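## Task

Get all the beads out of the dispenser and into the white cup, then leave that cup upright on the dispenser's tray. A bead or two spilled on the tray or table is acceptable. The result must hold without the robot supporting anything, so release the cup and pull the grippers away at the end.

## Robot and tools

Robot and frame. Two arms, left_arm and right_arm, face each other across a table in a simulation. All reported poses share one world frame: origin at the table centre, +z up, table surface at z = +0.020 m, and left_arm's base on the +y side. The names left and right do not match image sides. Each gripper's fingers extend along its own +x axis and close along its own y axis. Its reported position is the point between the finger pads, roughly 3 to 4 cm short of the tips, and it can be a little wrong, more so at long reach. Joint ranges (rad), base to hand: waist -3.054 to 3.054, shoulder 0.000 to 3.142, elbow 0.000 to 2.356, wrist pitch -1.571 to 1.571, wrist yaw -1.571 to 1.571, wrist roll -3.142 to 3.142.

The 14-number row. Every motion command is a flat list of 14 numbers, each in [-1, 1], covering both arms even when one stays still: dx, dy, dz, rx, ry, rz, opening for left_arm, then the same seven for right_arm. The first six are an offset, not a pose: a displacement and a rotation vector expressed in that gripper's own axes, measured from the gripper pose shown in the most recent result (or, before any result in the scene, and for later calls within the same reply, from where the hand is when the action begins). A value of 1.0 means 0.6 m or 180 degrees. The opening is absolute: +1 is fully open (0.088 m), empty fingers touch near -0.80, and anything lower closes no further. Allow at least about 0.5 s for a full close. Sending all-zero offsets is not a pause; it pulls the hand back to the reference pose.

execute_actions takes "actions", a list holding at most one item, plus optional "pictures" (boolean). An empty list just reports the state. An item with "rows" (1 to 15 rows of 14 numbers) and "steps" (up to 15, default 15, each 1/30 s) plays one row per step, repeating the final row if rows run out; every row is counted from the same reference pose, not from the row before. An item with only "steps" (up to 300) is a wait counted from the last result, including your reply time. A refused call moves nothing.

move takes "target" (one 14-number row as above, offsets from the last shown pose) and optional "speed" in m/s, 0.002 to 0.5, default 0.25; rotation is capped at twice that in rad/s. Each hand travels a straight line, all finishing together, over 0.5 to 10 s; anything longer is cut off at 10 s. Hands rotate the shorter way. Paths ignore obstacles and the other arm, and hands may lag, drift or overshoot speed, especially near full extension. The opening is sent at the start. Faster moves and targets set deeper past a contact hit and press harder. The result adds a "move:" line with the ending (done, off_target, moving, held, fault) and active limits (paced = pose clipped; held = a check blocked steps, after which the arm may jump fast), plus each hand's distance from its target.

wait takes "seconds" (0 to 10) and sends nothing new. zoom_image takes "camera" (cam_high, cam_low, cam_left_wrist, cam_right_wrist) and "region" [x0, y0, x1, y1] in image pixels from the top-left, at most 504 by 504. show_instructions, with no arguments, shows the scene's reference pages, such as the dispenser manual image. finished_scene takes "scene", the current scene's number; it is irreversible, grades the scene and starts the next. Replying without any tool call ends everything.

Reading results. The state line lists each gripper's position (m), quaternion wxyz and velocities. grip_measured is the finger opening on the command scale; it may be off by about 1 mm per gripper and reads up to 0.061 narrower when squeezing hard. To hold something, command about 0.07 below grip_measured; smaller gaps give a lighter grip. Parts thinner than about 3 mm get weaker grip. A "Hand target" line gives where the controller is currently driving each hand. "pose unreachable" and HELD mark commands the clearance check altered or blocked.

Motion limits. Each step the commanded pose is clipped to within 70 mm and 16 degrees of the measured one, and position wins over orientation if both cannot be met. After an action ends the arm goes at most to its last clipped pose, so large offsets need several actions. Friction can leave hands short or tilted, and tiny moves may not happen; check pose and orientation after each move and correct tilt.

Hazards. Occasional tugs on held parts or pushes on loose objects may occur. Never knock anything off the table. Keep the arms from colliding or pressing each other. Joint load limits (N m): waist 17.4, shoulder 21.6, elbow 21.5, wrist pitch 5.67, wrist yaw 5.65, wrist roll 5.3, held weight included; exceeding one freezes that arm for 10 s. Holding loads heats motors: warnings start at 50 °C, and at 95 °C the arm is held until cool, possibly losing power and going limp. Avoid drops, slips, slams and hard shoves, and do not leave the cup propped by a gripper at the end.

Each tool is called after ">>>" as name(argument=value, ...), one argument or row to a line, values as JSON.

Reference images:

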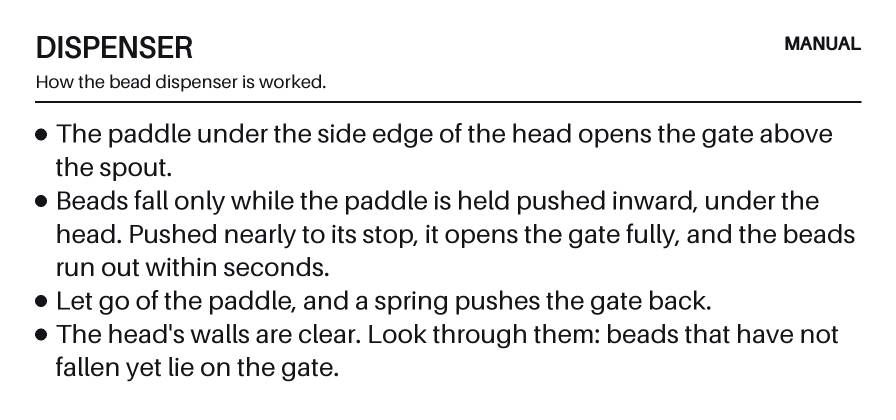

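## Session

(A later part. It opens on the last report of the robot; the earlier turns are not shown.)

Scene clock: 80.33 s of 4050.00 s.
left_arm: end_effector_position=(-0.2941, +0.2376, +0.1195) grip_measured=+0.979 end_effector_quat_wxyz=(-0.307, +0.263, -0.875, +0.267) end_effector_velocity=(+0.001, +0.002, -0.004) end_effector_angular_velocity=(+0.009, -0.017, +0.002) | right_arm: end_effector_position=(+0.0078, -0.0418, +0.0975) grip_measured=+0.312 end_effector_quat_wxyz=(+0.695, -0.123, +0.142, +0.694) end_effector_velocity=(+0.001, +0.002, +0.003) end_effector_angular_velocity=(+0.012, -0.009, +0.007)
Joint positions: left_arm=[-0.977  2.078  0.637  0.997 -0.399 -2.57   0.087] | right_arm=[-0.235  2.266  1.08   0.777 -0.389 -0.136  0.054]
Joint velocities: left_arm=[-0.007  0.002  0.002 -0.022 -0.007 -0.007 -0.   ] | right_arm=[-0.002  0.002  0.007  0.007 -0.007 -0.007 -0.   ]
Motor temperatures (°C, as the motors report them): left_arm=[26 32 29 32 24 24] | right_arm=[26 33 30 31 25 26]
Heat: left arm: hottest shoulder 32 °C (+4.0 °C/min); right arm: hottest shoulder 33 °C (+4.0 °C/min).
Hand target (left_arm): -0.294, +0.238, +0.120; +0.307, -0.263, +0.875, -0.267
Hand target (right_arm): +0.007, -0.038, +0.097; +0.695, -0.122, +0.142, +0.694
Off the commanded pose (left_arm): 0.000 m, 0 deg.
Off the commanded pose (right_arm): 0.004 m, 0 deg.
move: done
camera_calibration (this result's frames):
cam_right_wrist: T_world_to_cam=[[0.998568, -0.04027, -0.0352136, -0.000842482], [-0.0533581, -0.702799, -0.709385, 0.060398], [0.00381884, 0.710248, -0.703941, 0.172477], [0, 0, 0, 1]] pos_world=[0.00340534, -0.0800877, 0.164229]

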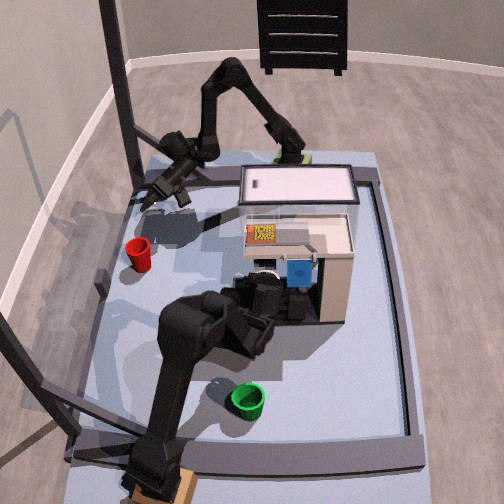

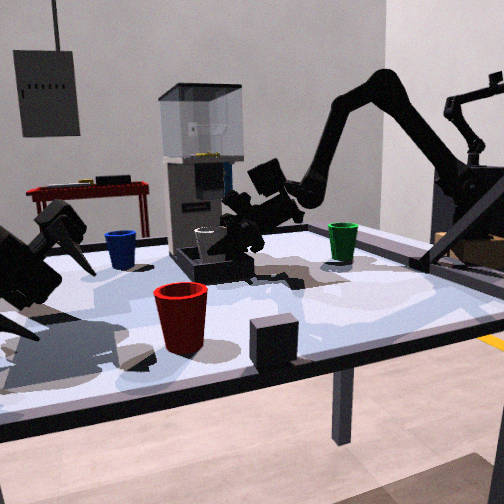

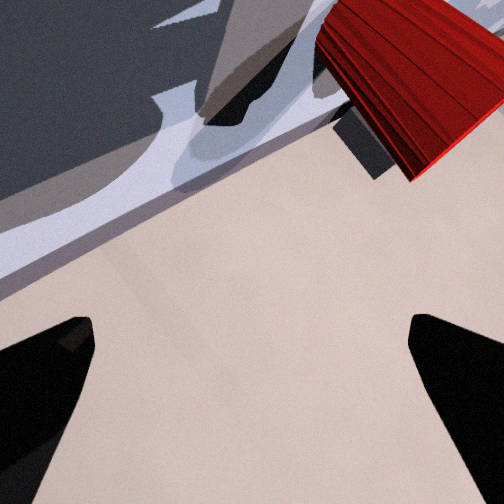

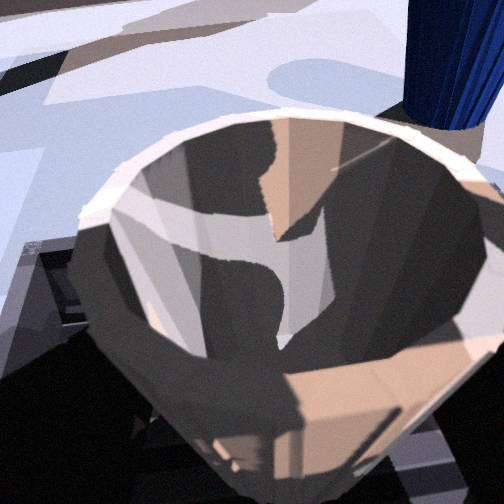

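>>> move(
  target=[0,0,0,0,0,0,1,0.004,0,-0.012,0,-0.008,0,0.2],
  speed=0.02,
)

>>> execute_actions(
  actions=[
    {"rows":[[0,0,0,0,0,0,1,0,0,0,0,0,0,0.65]],"steps":12},
  ],
  pictures=false,
)

>>> move(
  target=[0,0,0,0,0,0,1,-0.17,0,-0.045,0,0,0,0.65],
  speed=0.1,
)

>>> zoom_image(
  camera="cam_low",
  region=[150, 130, 350, 300],
)

Scene clock: 83.23 s of 4050.00 s.
left_arm: end_effector_position=(-0.2941, +0.2376, +0.1195) grip_measured=+0.979 end_effector_quat_wxyz=(-0.307, +0.263, -0.875, +0.267) end_effector_velocity=(+0.002, -0.002, +0.002) end_effector_angular_velocity=(-0.016, -0.000, +0.015) | right_arm: end_effector_position=(+0.0085, -0.0398, +0.0967) grip_measured=+0.312 end_effector_quat_wxyz=(+0.698, -0.115, +0.126, +0.696) end_effector_velocity=(+0.002, -0.003, -0.005) end_effector_angular_velocity=(-0.006, +0.026, -0.008)
Joint positions: left_arm=[-0.977  2.078  0.637  0.997 -0.399 -2.57   0.087] | right_arm=[-0.234  2.291  1.076  0.844 -0.389 -0.131  0.054]
Joint velocities: left_arm=[-0.002 -0.002 -0.002  0.007 -0.022  0.007 -0.   ] | right_arm=[-0.007  0.007 -0.007  0.007 -0.007  0.022 -0.   ]
Motor temperatures (°C, as the motors report them): left_arm=[26 32 29 32 24 24] | right_arm=[26 34 30 31 25 26]
Heat: left arm: hottest shoulder 32 °C (+3.0 °C/min); right arm: hottest shoulder 34 °C (+5.1 °C/min).
Hand target (left_arm): -0.294, +0.238, +0.120; +0.307, -0.263, +0.875, -0.267
Hand target (right_arm): +0.008, -0.042, +0.090; +0.696, -0.115, +0.133, +0.696
Off the commanded pose (left_arm): 0.000 m, 0 deg.
Off the commanded pose (right_arm): 0.007 m, 1 deg.
move: done
camera_calibration (this result's frames):
cam_right_wrist: T_world_to_cam=[[0.998845, -0.040559, -0.0257417, -0.00240301], [-0.0464247, -0.67729, -0.73425, 0.0646369], [0.0123459, 0.734598, -0.678391, 0.168849], [0, 0, 0, 1]] pos_world=[0.00331638, -0.080356, 0.161944]

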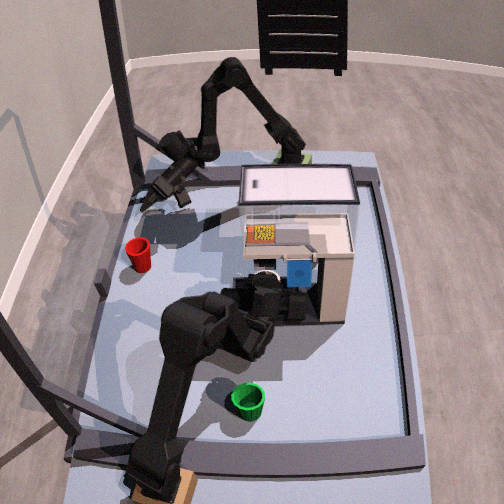

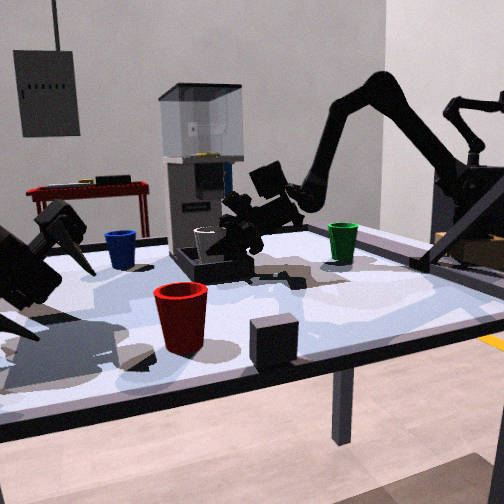

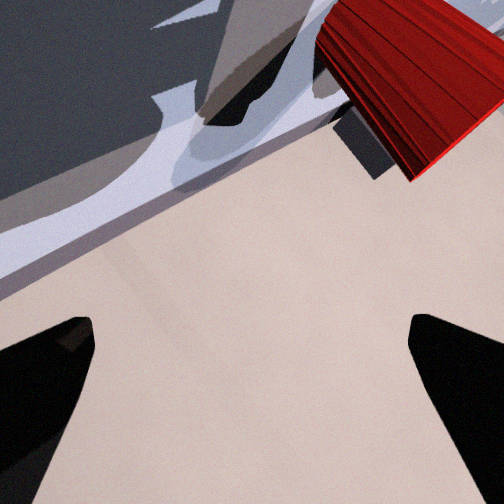

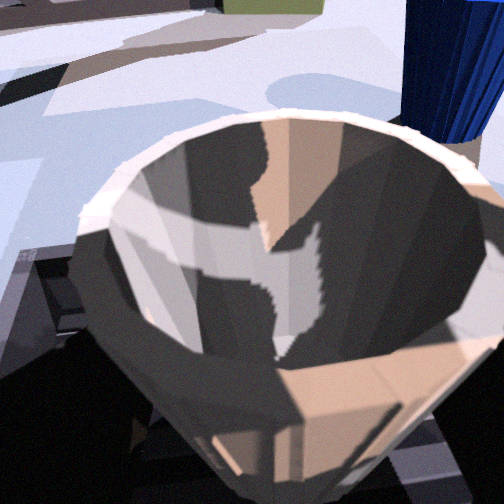

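Scene clock: 83.63 s of 4050.00 s.
left_arm: end_effector_position=(-0.2941, +0.2376, +0.1195) grip_measured=+0.979 end_effector_quat_wxyz=(-0.307, +0.263, -0.875, +0.267) end_effector_velocity=(+0.000, +0.000, +0.002) end_effector_angular_velocity=(-0.010, +0.001, +0.001) | right_arm: end_effector_position=(+0.0085, -0.0398, +0.0966) grip_measured=+0.626 end_effector_quat_wxyz=(+0.698, -0.115, +0.126, +0.696) end_effector_velocity=(-0.005, -0.000, -0.001) end_effector_angular_velocity=(-0.003, +0.003, +0.025)
Joint positions: left_arm=[-0.977  2.078  0.637  0.997 -0.399 -2.57   0.087] | right_arm=[-0.234  2.291  1.076  0.844 -0.389 -0.131  0.07 ]
Joint velocities: left_arm=[-0.002 -0.002 -0.002  0.007 -0.007  0.007 -0.   ] | right_arm=[ 0.002 -0.002 -0.002 -0.007 -0.022 -0.007  0.008]
Motor temperatures (°C, as the motors report them): left_arm=[26 32 29 32 24 24] | right_arm=[26 34 30 31 25 26]
Heat: left arm: hottest shoulder 32 °C (+3.0 °C/min); right arm: hottest shoulder 34 °C (+5.0 °C/min).
Hand target (left_arm): -0.294, +0.238, +0.120; +0.307, -0.263, +0.875, -0.267
Hand target (right_arm): +0.009, -0.040, +0.097; +0.698, -0.115, +0.126, +0.696
Off the commanded pose (left_arm): 0.000 m, 0 deg.
Off the commanded pose (right_arm): 0.000 m, 0 deg.
Steps of this call (steps 1 to 12: all 12 steps of this action). Readings (end_effector_position):
1: left_arm (-0.2941, +0.2376, +0.1195) | right_arm (+0.0085, -0.0398, +0.0966)
2: left_arm (-0.2941, +0.2376, +0.1195) | right_arm (+0.0085, -0.0398, +0.0966)
4: left_arm (-0.2941, +0.2376, +0.1195) | right_arm (+0.0085, -0.0398, +0.0966)
8: left_arm (-0.2941, +0.2376, +0.1195) | right_arm (+0.0085, -0.0398, +0.0966)
12: the state above

Scene clock: 85.43 s of 4050.00 s.
left_arm: end_effector_position=(-0.2941, +0.2376, +0.1195) grip_measured=+0.979 end_effector_quat_wxyz=(-0.307, +0.263, -0.875, +0.267) end_effector_velocity=(+0.001, +0.000, -0.001) end_effector_angular_velocity=(-0.006, -0.013, +0.001) | right_arm: end_effector_position=(+0.0089, -0.1430, +0.1021) grip_measured=+0.647 end_effector_quat_wxyz=(+0.699, -0.116, +0.131, +0.694) end_effector_velocity=(-0.000, -0.004, -0.002) end_effector_angular_velocity=(-0.009, +0.002, +0.002)
Joint positions: left_arm=[-0.977  2.078  0.637  0.997 -0.399 -2.57   0.087] | right_arm=[-0.37   2.076  0.663  1.008 -0.511 -0.185  0.071]
Joint velocities: left_arm=[-0.002 -0.002 -0.002 -0.007 -0.007  0.007 -0.   ] | right_arm=[-0.007 -0.007 -0.012 -0.007 -0.007 -0.007  0.   ]
Motor temperatures (°C, as the motors report them): left_arm=[26 32 29 33 24 24] | right_arm=[26 34 30 31 25 26]
Heat: left arm: hottest wrist pitch 33 °C (+4.0 °C/min); right arm: hottest shoulder 34 °C (+5.0 °C/min).
Hand target (left_arm): -0.294, +0.238, +0.120; +0.307, -0.263, +0.875, -0.267
Hand target (right_arm): +0.009, -0.145, +0.106; +0.698, -0.116, +0.126, +0.696
Off the commanded pose (left_arm): 0.000 m, 0 deg.
Off the commanded pose (right_arm): 0.004 m, 1 deg.
move: done
camera_calibration (this result's frames):
cam_right_wrist: T_world_to_cam=[[0.998502, -0.0451444, -0.0309222, -0.00699982], [-0.0534466, -0.683451, -0.728037, -0.00272408], [0.0117329, 0.728599, -0.68484, 0.248129], [0, 0, 0, 1]] pos_world=[0.00393246, -0.182964, 0.167729]

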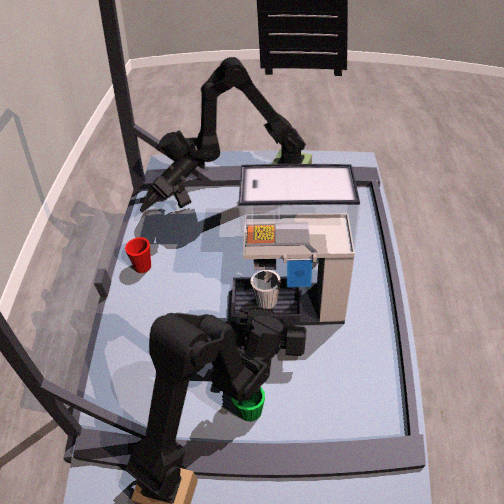

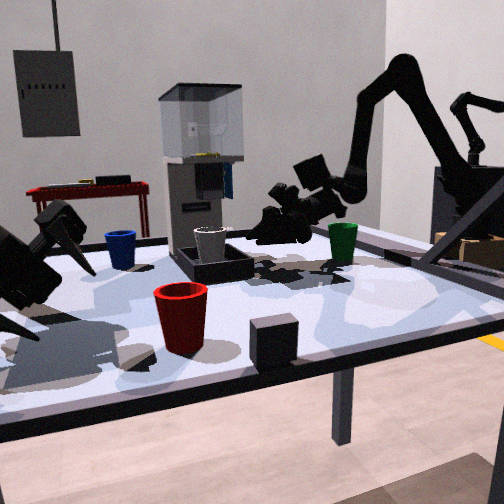

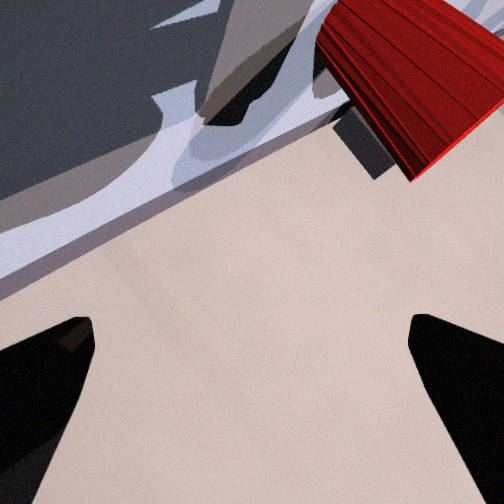

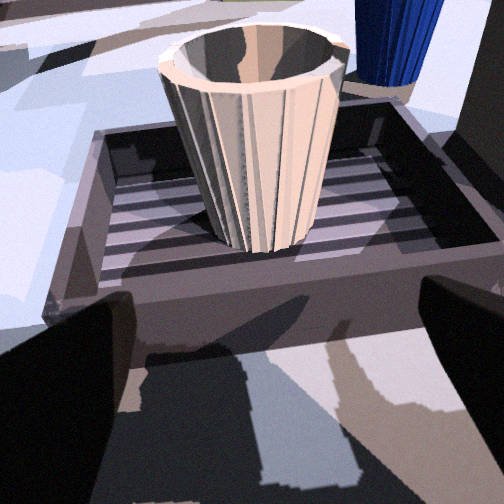

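Region (150, 130, 350, 300) of cam_low's 504x504 image, scaled by 2.520, with more detail than that image has; it fills the top 428 rows of this view, and the rest is white.

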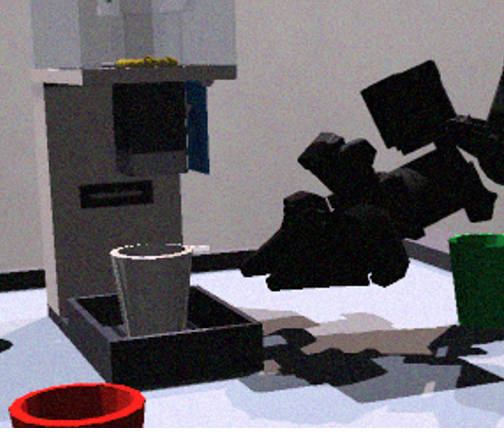

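>>> move(
  target=[0,0,0,0,0,0,1,-0.1,-0.118,0.167,0,-0.105,0,-1],
  speed=0.2,
)

>>> move(
  target=[0,0,0,0,0,0,1,0,0,0,0.5,0,0,-1],
  speed=0.4,
)

Scene clock: 93.27 s of 4050.00 s.
left_arm: end_effector_position=(-0.2941, +0.2376, +0.1195) grip_measured=+0.979 end_effector_quat_wxyz=(-0.307, +0.263, -0.875, +0.267) end_effector_velocity=(+0.001, +0.000, -0.001) end_effector_angular_velocity=(+0.004, -0.003, +0.007) | right_arm: end_effector_position=(+0.0805, -0.1662, +0.2070) grip_measured=-0.815 end_effector_quat_wxyz=(+0.712, -0.003, +0.025, +0.702) end_effector_velocity=(+0.003, -0.002, -0.004) end_effector_angular_velocity=(-0.016, +0.008, -0.014)
Joint positions: left_arm=[-0.977  2.078  0.637  0.997 -0.399 -2.57   0.087] | right_arm=[-0.606  1.954  0.729  1.169 -0.774 -0.009  0.   ]
Joint velocities: left_arm=[-0.002 -0.002 -0.002 -0.007 -0.007 -0.007 -0.   ] | right_arm=[-0.007 -0.002 -0.002 -0.022  0.007 -0.007  0.   ]
Motor temperatures (°C, as the motors report them): left_arm=[26 32 29 33 24 24] | right_arm=[26 34 29 32 25 26]
Heat: left arm: hottest wrist pitch 33 °C (+3.0 °C/min); right arm: hottest shoulder 34 °C (+5.1 °C/min).
Hand target (left_arm): -0.294, +0.238, +0.120; +0.307, -0.263, +0.875, -0.267
Hand target (right_arm): +0.082, -0.165, +0.215; +0.711, -0.001, +0.015, +0.703
Off the commanded pose (left_arm): 0.000 m, 0 deg.
Off the commanded pose (right_arm): 0.008 m, 1 deg.
After step 90, 3.43 s passed at rest.
move: done
camera_calibration (this result's frames):
cam_right_wrist: T_world_to_cam=[[0.997742, -0.0443948, -0.050403, -0.0720291], [-0.064565, -0.427092, -0.9019, 0.141066], [0.0185129, 0.903118, -0.428994, 0.311541], [0, 0, 0, 1]] pos_world=[0.0752069, -0.224307, 0.257246]

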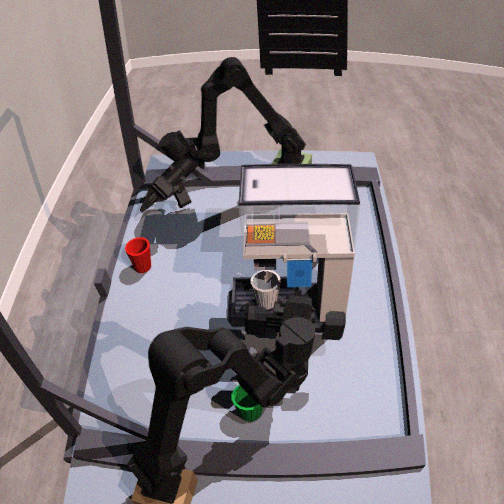

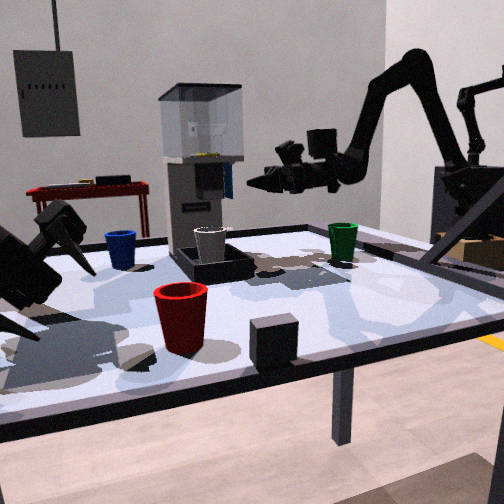

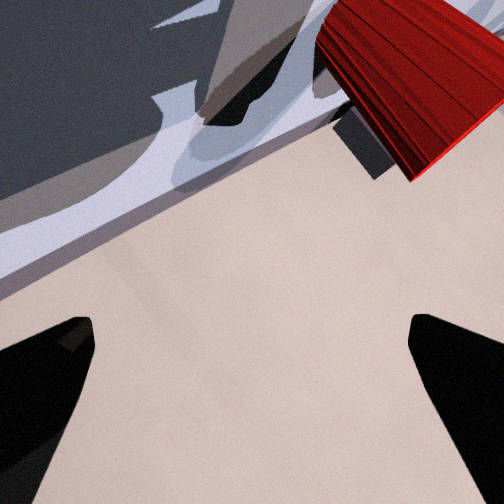

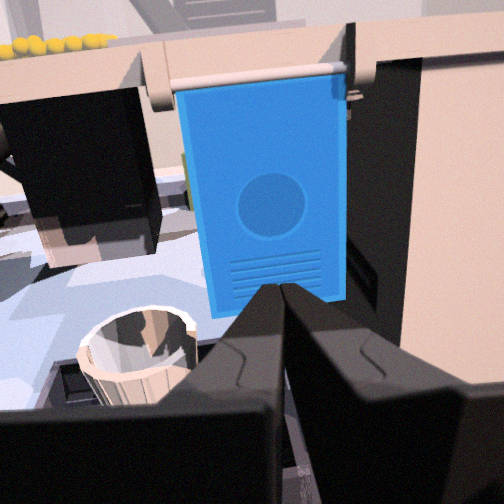

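Scene clock: 95.83 s of 4050.00 s.
left_arm: end_effector_position=(-0.2941, +0.2376, +0.1195) grip_measured=+0.979 end_effector_quat_wxyz=(-0.307, +0.263, -0.875, +0.267) end_effector_velocity=(+0.001, +0.000, -0.001) end_effector_angular_velocity=(-0.006, -0.013, +0.001) | right_arm: end_effector_position=(+0.0806, -0.1663, +0.2063) grip_measured=-0.815 end_effector_quat_wxyz=(+0.508, +0.499, +0.513, +0.479) end_effector_velocity=(-0.001, -0.002, -0.003) end_effector_angular_velocity=(-0.008, +0.016, +0.005)
Joint positions: left_arm=[-0.977  2.078  0.637  0.997 -0.399 -2.57   0.087] | right_arm=[-0.607  1.954  0.729  1.165 -0.774  1.554  0.   ]
Joint velocities: left_arm=[-0.002 -0.002 -0.002 -0.007 -0.007  0.007 -0.   ] | right_arm=[-0.002 -0.002 -0.007 -0.007 -0.007  0.007  0.   ]
Motor temperatures (°C, as the motors report them): left_arm=[26 33 29 33 24 24] | right_arm=[26 34 29 32 25 26]
Heat: left arm: hottest shoulder 33 °C (+3.0 °C/min); right arm: hottest shoulder 34 °C (+5.0 °C/min).
Hand target (left_arm): -0.294, +0.238, +0.120; +0.307, -0.263, +0.875, -0.267
Hand target (right_arm): +0.081, -0.166, +0.207; +0.506, +0.501, +0.514, +0.479
Off the commanded pose (left_arm): 0.000 m, 0 deg.
Off the commanded pose (right_arm): 0.001 m, 0 deg.
move: done
camera_calibration (this result's frames):
cam_right_wrist: T_world_to_cam=[[-0.0473569, -0.0708969, -0.996359, 0.202786], [-0.923724, -0.376478, 0.0706932, 0.0174462], [-0.380119, 0.923709, -0.0476604, 0.268244], [0, 0, 0, 1]] pos_world=[0.127683, -0.226834, 0.213599]

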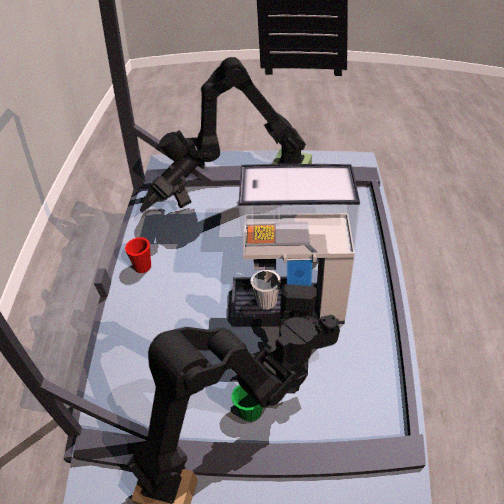

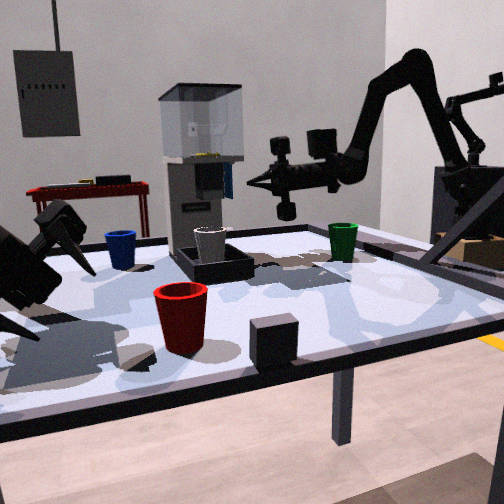

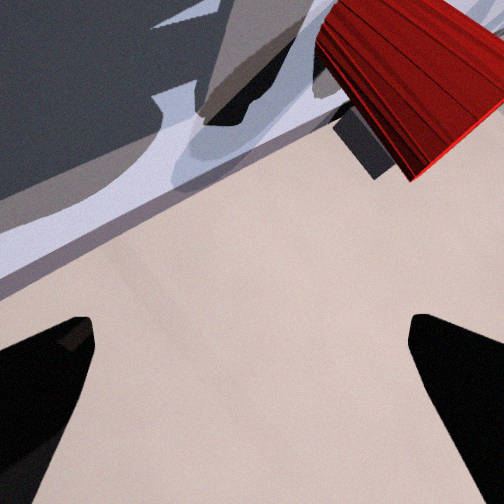

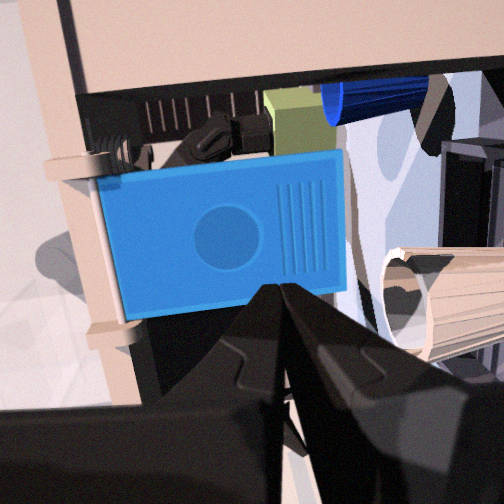

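>>> move(
  target=[0,0,0,0,0,0,1,0.08,0.0,0.002,0,0,0.111,-1],
  speed=0.15,
)

>>> zoom_image(
  camera="cam_low",
  region=[150, 100, 350, 270],
)

Scene clock: 103.13 s of 4050.00 s.
left_arm: end_effector_position=(-0.2941, +0.2376, +0.1195) grip_measured=+0.979 end_effector_quat_wxyz=(-0.307, +0.263, -0.875, +0.267) end_effector_velocity=(+0.001, +0.000, -0.001) end_effector_angular_velocity=(+0.004, -0.003, +0.007) | right_arm: end_effector_position=(+0.0803, -0.1215, +0.2049) grip_measured=-0.815 end_effector_quat_wxyz=(+0.453, +0.551, +0.456, +0.533) end_effector_velocity=(-0.001, +0.002, -0.000) end_effector_angular_velocity=(+0.004, -0.042, +0.003)
Joint positions: left_arm=[-0.977  2.078  0.637  0.997 -0.399 -2.57   0.087] | right_arm=[-0.513  2.233  0.88   1.574 -0.664  1.731  0.   ]
Joint velocities: left_arm=[-0.002 -0.002 -0.002 -0.007 -0.007 -0.007  0.   ] | right_arm=[ 0.002  0.007  0.007  0.007 -0.007 -0.037  0.   ]
Motor temperatures (°C, as the motors report them): left_arm=[26 33 29 33 24 24] | right_arm=[26 34 29 32 25 26]
Heat: left arm: hottest shoulder 33 °C (+3.0 °C/min); right arm: hottest shoulder 34 °C (+3.0 °C/min).
Hand target (left_arm): -0.294, +0.238, +0.120; +0.307, -0.263, +0.875, -0.267
Hand target (right_arm): +0.082, -0.118, +0.204; +0.452, +0.554, +0.454, +0.531
Off the commanded pose (left_arm): 0.000 m, 0 deg.
Off the commanded pose (right_arm): 0.004 m, 8 deg.
joint sent to its limit (right arm) — the command would take joint 4 (wrist pitch) past its upper limit, so that joint was sent only as far as its limit.
After step 90, 2.77 s passed at rest.
move: off_target (right_arm)
camera_calibration (this result's frames):
cam_right_wrist: T_world_to_cam=[[-0.0412472, 0.144998, -0.988572, 0.228727], [-0.925494, -0.378385, -0.0168841, 0.0519655], [-0.376509, 0.914221, 0.149802, 0.18482], [0, 0, 0, 1]] pos_world=[0.127115, -0.182468, 0.199304]

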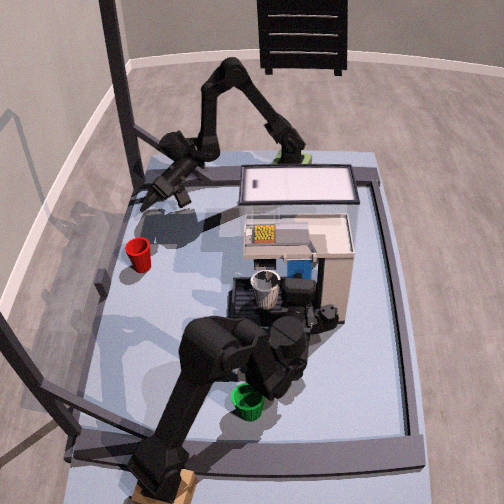

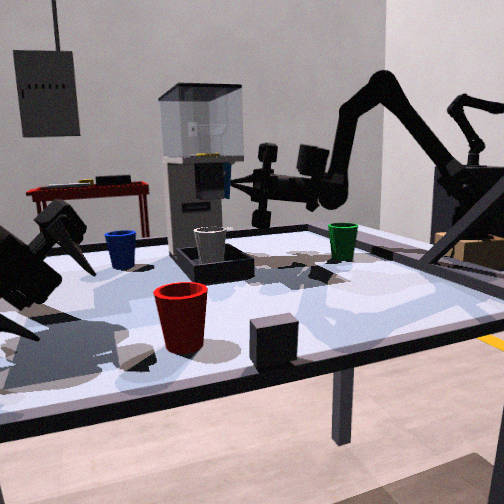

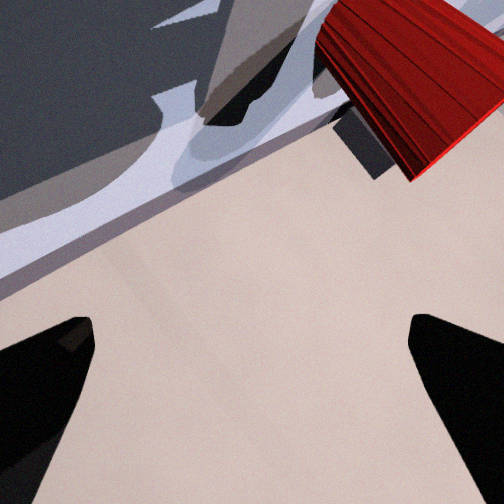

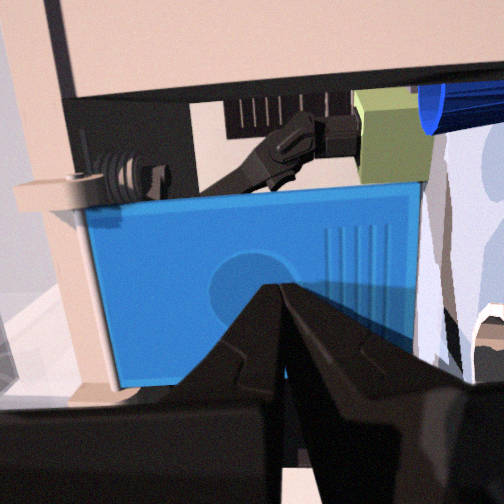

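Region (150, 100, 350, 270) of cam_low's 504x504 image, scaled by 2.520, with more detail than that image has; it fills the top 428 rows of this view, and the rest is white.

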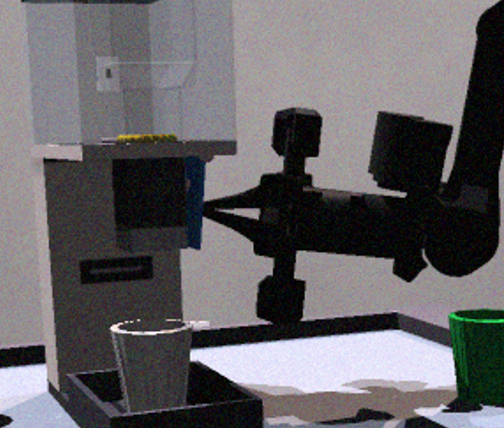

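>>> move(
  target=[0,0,0,0,0,0,1,0.066,-0.012,0,0,0,0,-1],
  speed=0.04,
)

>>> zoom_image(
  camera="cam_low",
  region=[150, 100, 350, 270],
)

>>> zoom_image(
  camera="cam_high",
  region=[220, 200, 380, 340],
)

Scene clock: 107.27 s of 4050.00 s.
left_arm: end_effector_position=(-0.2941, +0.2376, +0.1195) grip_measured=+0.979 end_effector_quat_wxyz=(-0.307, +0.263, -0.875, +0.267) end_effector_velocity=(+0.002, +0.003, -0.003) end_effector_angular_velocity=(+0.012, -0.006, -0.006) | right_arm: end_effector_position=(+0.0842, -0.0876, +0.2036) grip_measured=-0.815 end_effector_quat_wxyz=(+0.455, +0.554, +0.457, +0.527) end_effector_velocity=(-0.003, +0.002, +0.002) end_effector_angular_velocity=(-0.001, -0.012, +0.023)
Joint positions: left_arm=[-0.977  2.078  0.637  0.997 -0.399 -2.57   0.087] | right_arm=[-0.462  2.285  1.01   1.481 -0.605  1.72   0.   ]
Joint velocities: left_arm=[-0.002 -0.002 -0.007 -0.007  0.007 -0.007 -0.   ] | right_arm=[ 0.002 -0.002  0.007 -0.007 -0.022 -0.007  0.   ]
Motor temperatures (°C, as the motors report them): left_arm=[26 33 29 33 24 24] | right_arm=[26 34 30 32 25 26]
Heat: left arm: hottest shoulder 33 °C (+2.0 °C/min); right arm: hottest shoulder 34 °C (+3.0 °C/min).
Hand target (left_arm): -0.294, +0.238, +0.120; +0.307, -0.263, +0.875, -0.267
Hand target (right_arm): +0.081, -0.081, +0.205; +0.453, +0.551, +0.456, +0.533
Off the commanded pose (left_arm): 0.000 m, 0 deg.
Off the commanded pose (right_arm): 0.007 m, 1 deg.
move: done
camera_calibration (this result's frames):
cam_right_wrist: T_world_to_cam=[[-0.0491702, 0.140394, -0.988874, 0.22301], [-0.928782, -0.370572, -0.00642932, 0.0672025], [-0.367351, 0.918132, 0.148617, 0.155239], [0, 0, 0, 1]] pos_world=[0.130409, -0.148936, 0.19789]

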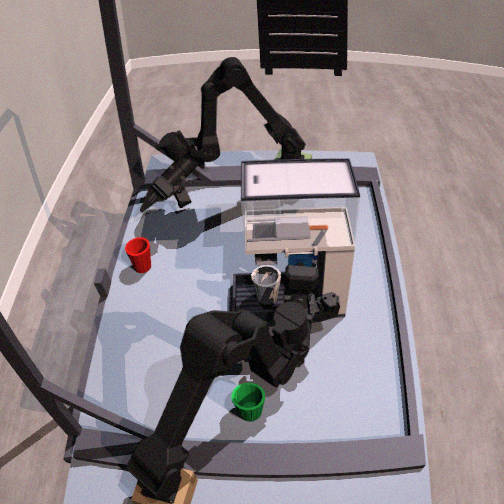

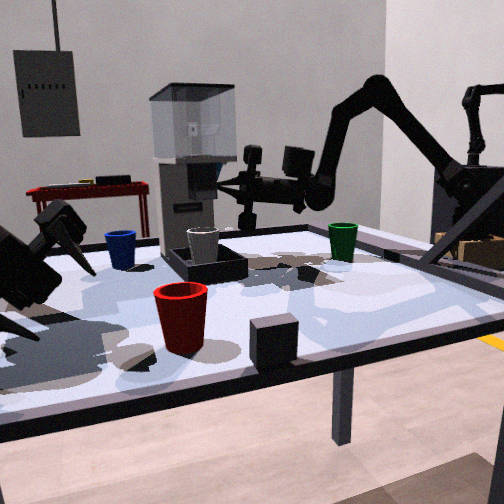

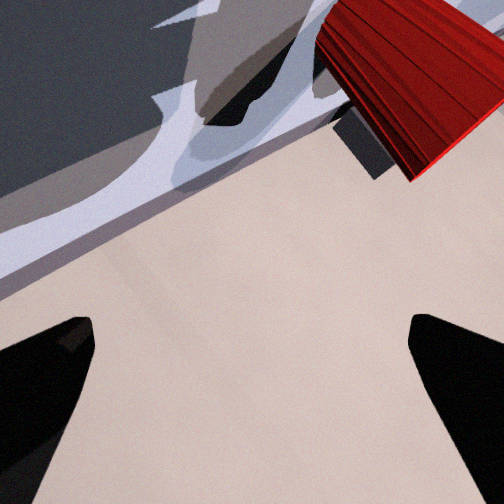

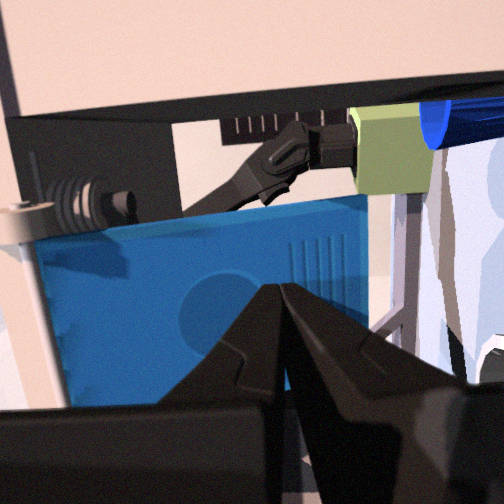

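Region (150, 100, 350, 270) of cam_low's 504x504 image, scaled by 2.520, with more detail than that image has; it fills the top 428 rows of this view, and the rest is white.

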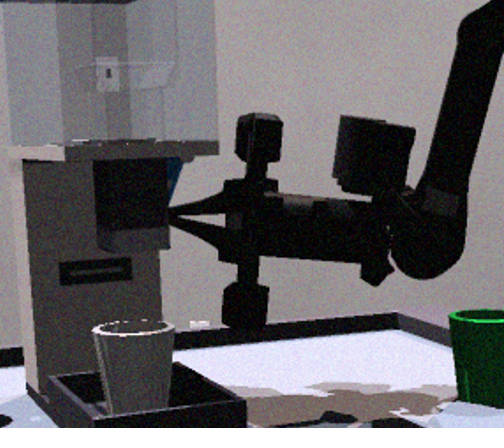

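Region (220, 200, 380, 340) of cam_high's 504x504 image, scaled by 3.150, with more detail than that image has; it fills the top 441 rows of this view, and the rest is white.

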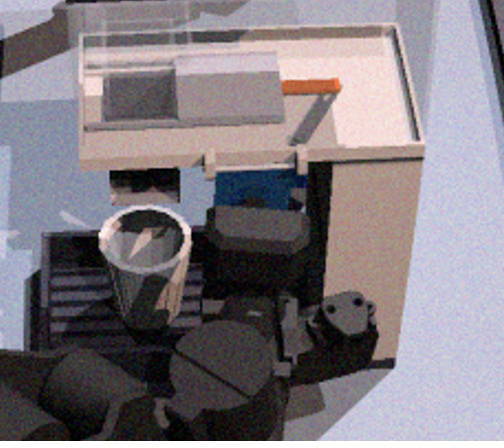

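>>> move(
  target=[0,0,0,0,0,0,1,-0.2,0.03,0,0,0,-0.05,-1],
  speed=0.1,
)

>>> zoom_image(
  camera="cam_high",
  region=[220, 200, 380, 340],
)

>>> zoom_image(
  camera="cam_low",
  region=[130, 100, 330, 300],
)

Scene clock: 110.63 s of 4050.00 s.
left_arm: end_effector_position=(-0.2941, +0.2376, +0.1195) grip_measured=+0.979 end_effector_quat_wxyz=(-0.307, +0.263, -0.875, +0.267) end_effector_velocity=(+0.002, -0.002, +0.002) end_effector_angular_velocity=(-0.016, -0.000, +0.015) | right_arm: end_effector_position=(+0.0837, -0.2064, +0.1995) grip_measured=-0.815 end_effector_quat_wxyz=(+0.495, +0.517, +0.500, +0.487) end_effector_velocity=(-0.000, -0.003, -0.001) end_effector_angular_velocity=(-0.011, +0.006, -0.000)
Joint positions: left_arm=[-0.977  2.078  0.637  0.997 -0.399 -2.57   0.087] | right_arm=[-0.705  1.973  0.608  1.377 -0.86   1.616  0.   ]
Joint velocities: left_arm=[-0.002 -0.002 -0.002  0.007 -0.022  0.007 -0.   ] | right_arm=[-0.007 -0.012 -0.007 -0.022 -0.007 -0.007  0.   ]
Motor temperatures (°C, as the motors report them): left_arm=[26 33 29 33 24 24] | right_arm=[26 34 30 32 25 26]
Heat: left arm: hottest shoulder 33 °C (+2.0 °C/min); right arm: hottest shoulder 34 °C (+3.0 °C/min).
Hand target (left_arm): -0.294, +0.238, +0.120; +0.307, -0.263, +0.875, -0.267
Hand target (right_arm): +0.082, -0.209, +0.202; +0.496, +0.515, +0.499, +0.490
Off the commanded pose (left_arm): 0.000 m, 0 deg.
Off the commanded pose (right_arm): 0.004 m, 0 deg.
move: done
camera_calibration (this result's frames):
cam_right_wrist: T_world_to_cam=[[-0.0583086, -0.0193731, -0.998111, 0.205226], [-0.927687, -0.368286, 0.0613429, 0.00958314], [-0.368778, 0.929511, 0.00350209, 0.296156], [0, 0, 0, 1]] pos_world=[0.130073, -0.267775, 0.203213]

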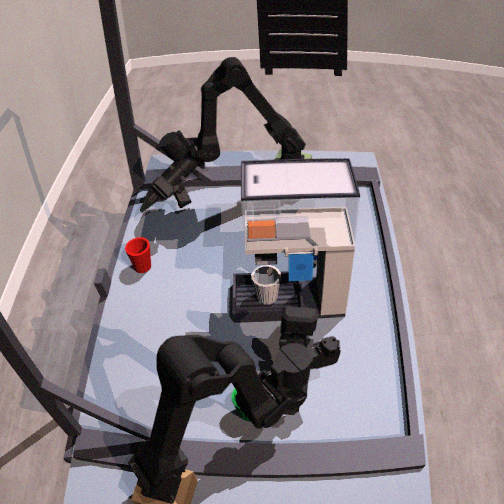

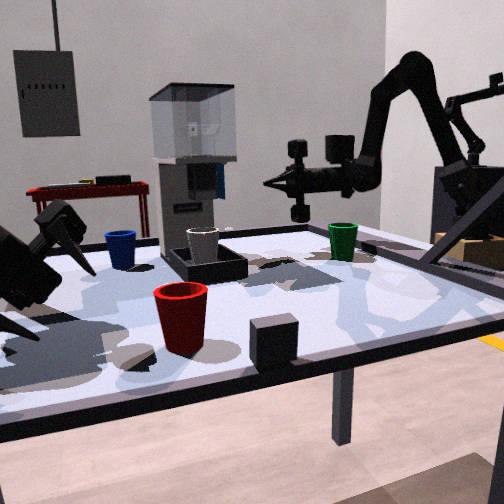

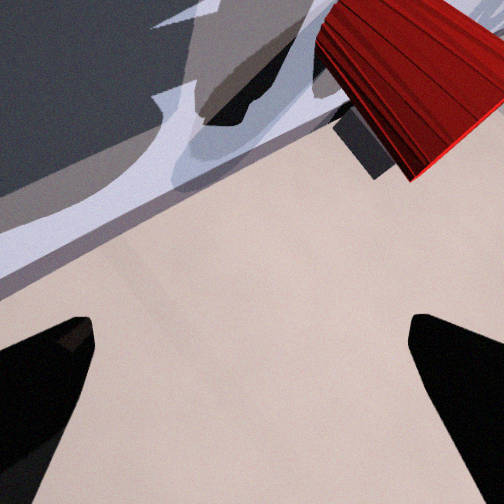

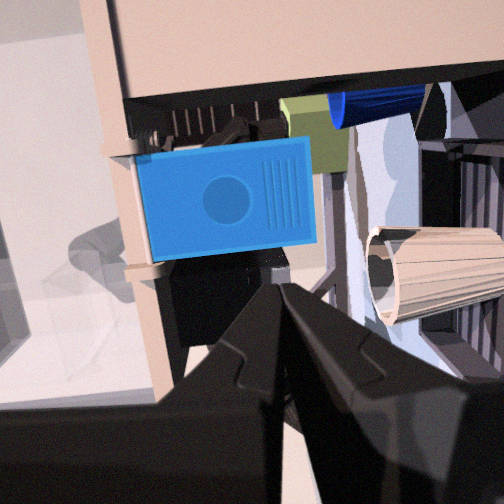

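Region (220, 200, 380, 340) of cam_high's 504x504 image, scaled by 3.150, with more detail than that image has; it fills the top 441 rows of this view, and the rest is white.

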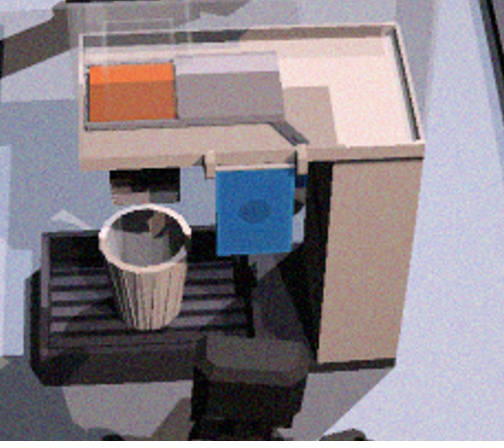

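Region (130, 100, 330, 300) of cam_low's 504x504 image, scaled by 2.520, with more detail than that image has.

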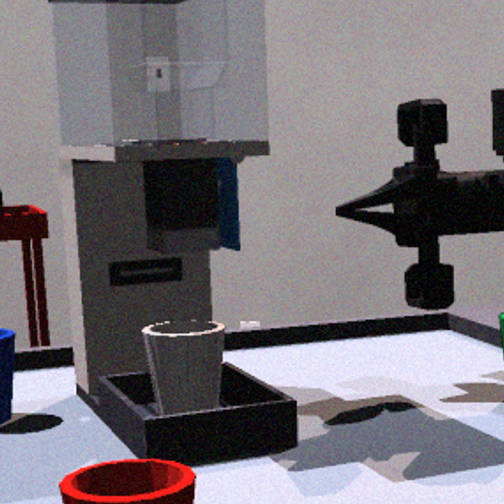

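>>> move(
  target=[0,0,0,0,0,0,1,0.135,-0.02,-0.123,-0.488,0.131,-0.131,-1],
  speed=0.3,
)

Scene clock: 117.70 s of 4050.00 s.
left_arm: end_effector_position=(-0.2941, +0.2376, +0.1195) grip_measured=+0.979 end_effector_quat_wxyz=(-0.307, +0.263, -0.875, +0.267) end_effector_velocity=(+0.003, +0.001, -0.004) end_effector_angular_velocity=(+0.009, -0.017, +0.007) | right_arm: end_effector_position=(+0.0102, -0.1265, +0.1817) grip_measured=-0.815 end_effector_quat_wxyz=(+0.685, -0.165, +0.208, +0.678) end_effector_velocity=(-0.004, -0.002, -0.003) end_effector_angular_velocity=(-0.017, -0.005, +0.020)
Joint positions: left_arm=[-0.977  2.078  0.637  0.997 -0.399 -2.57   0.087] | right_arm=[-0.332  1.764  0.913  0.254 -0.442 -0.218  0.   ]
Joint velocities: left_arm=[-0.002 -0.002 -0.002 -0.022 -0.007 -0.007 -0.   ] | right_arm=[ 0.002 -0.002 -0.002 -0.022 -0.007 -0.022  0.   ]
Motor temperatures (°C, as the motors report them): left_arm=[26 33 29 33 24 24] | right_arm=[26 34 30 32 25 26]
Heat: left arm: hottest shoulder 33 °C (+2.0 °C/min); right arm: hottest shoulder 34 °C (+3.0 °C/min).
Hand target (left_arm): -0.294, +0.238, +0.120; +0.307, -0.263, +0.875, -0.267
Hand target (right_arm): +0.011, -0.123, +0.191; +0.689, -0.165, +0.194, +0.679
Off the commanded pose (left_arm): 0.000 m, 0 deg.
Off the commanded pose (right_arm): 0.010 m, 2 deg.
After step 90, 0.77 s passed at rest.
move: off_target (right_arm)
camera_calibration (this result's frames):
cam_right_wrist: T_world_to_cam=[[0.996232, -0.0624256, -0.0602067, -0.0018631], [-0.0859513, -0.803362, -0.589255, 0.0264691], [-0.0115832, 0.59221, -0.805701, 0.295597], [0, 0, 0, 1]] pos_world=[0.00755509, -0.153907, 0.253648]

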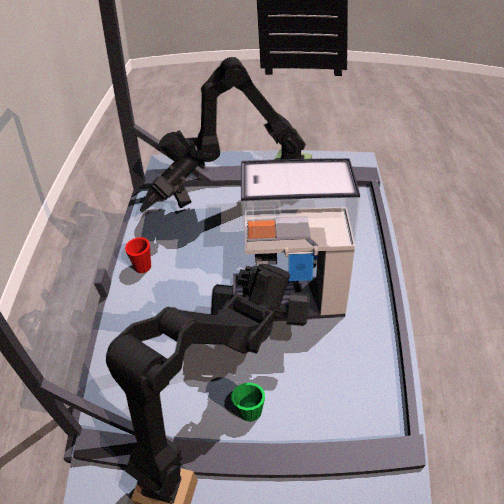

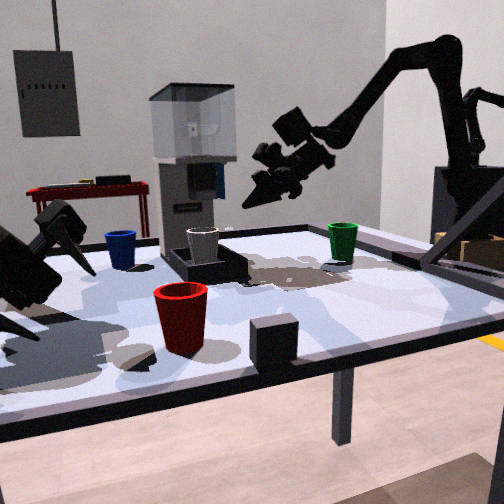

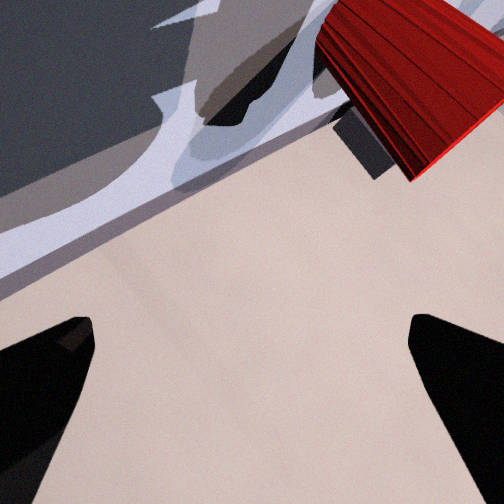

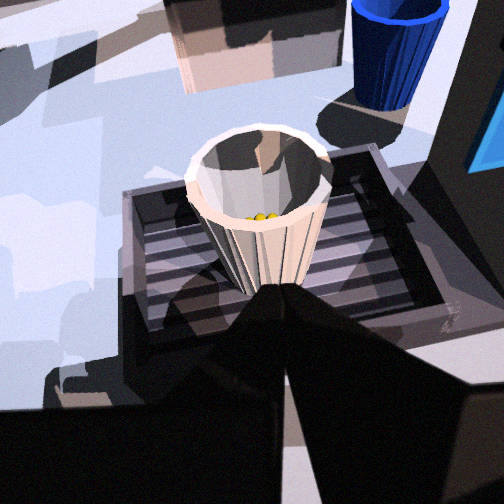

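Beads are in the cup. Retreat and finish.

>>> move(
  target=[0,0,0,0,0,0,1,-0.2,0.1,0.05,0,0,0,1],
)

>>> finished_scene(
  scene=1,
)

Scene clock: 119.80 s of 4050.00 s.
left_arm: end_effector_position=(-0.2941, +0.2376, +0.1195) grip_measured=+0.979 end_effector_quat_wxyz=(-0.307, +0.263, -0.875, +0.267) end_effector_velocity=(+0.003, +0.001, -0.004) end_effector_angular_velocity=(+0.007, -0.013, +0.007) | right_arm: end_effector_position=(-0.0452, -0.2108, +0.2745) grip_measured=+0.979 end_effector_quat_wxyz=(+0.684, -0.164, +0.206, +0.680) end_effector_velocity=(-0.004, -0.003, -0.001) end_effector_angular_velocity=(-0.009, +0.028, -0.003)
Joint positions: left_arm=[-0.977  2.078  0.637  0.997 -0.399 -2.57   0.087] | right_arm=[-0.305  1.213  0.808 -0.183 -0.424 -0.204  0.087]
Joint velocities: left_arm=[-0.002  0.002 -0.007 -0.007 -0.007 -0.007 -0.   ] | right_arm=[ 0.002 -0.012 -0.002 -0.022 -0.007  0.022  0.   ]
Motor temperatures (°C, as the motors report them): left_arm=[26 33 29 34 24 24] | right_arm=[26 34 30 32 25 26]
Heat: left arm: hottest wrist pitch 34 °C (+3.0 °C/min); right arm: hottest shoulder 34 °C (+3.0 °C/min).
Hand target (left_arm): -0.294, +0.238, +0.120; +0.307, -0.263, +0.875, -0.267
Hand target (right_arm): -0.047, -0.213, +0.273; +0.685, -0.165, +0.208, +0.678
Off the commanded pose (left_arm): 0.000 m, 0 deg.
Off the commanded pose (right_arm): 0.004 m, 0 deg.
move: done
camera_calibration (this result's frames):
cam_right_wrist: T_world_to_cam=[[0.996619, -0.0574621, -0.0587176, 0.0542563], [-0.0811212, -0.801371, -0.592642, 0.0102752], [-0.0130001, 0.595402, -0.803323, 0.419591], [0, 0, 0, 1]] pos_world=[-0.0477846, -0.238473, 0.346342]

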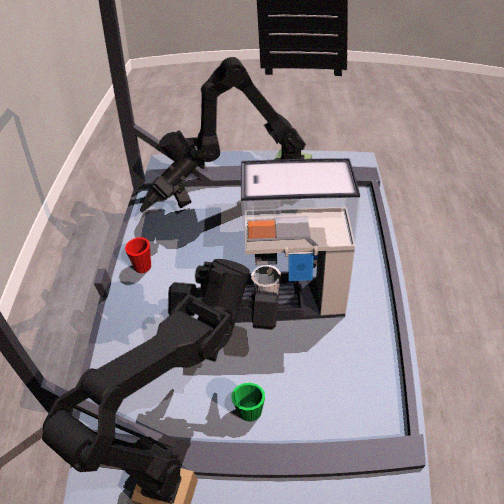

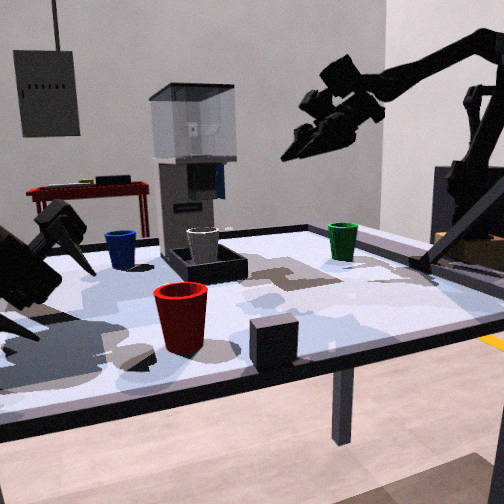

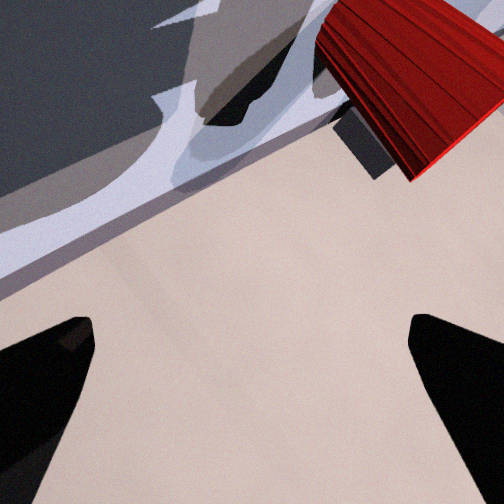

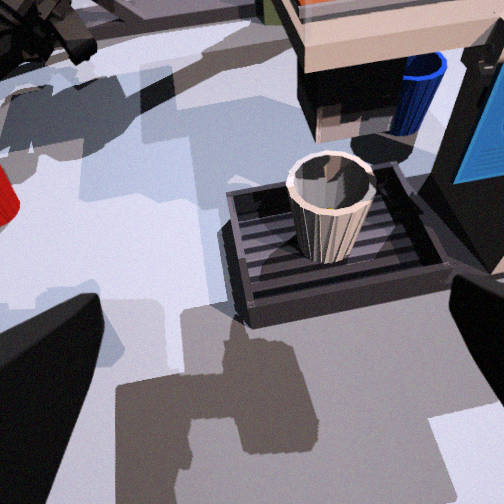

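The scene is finished: the task was done.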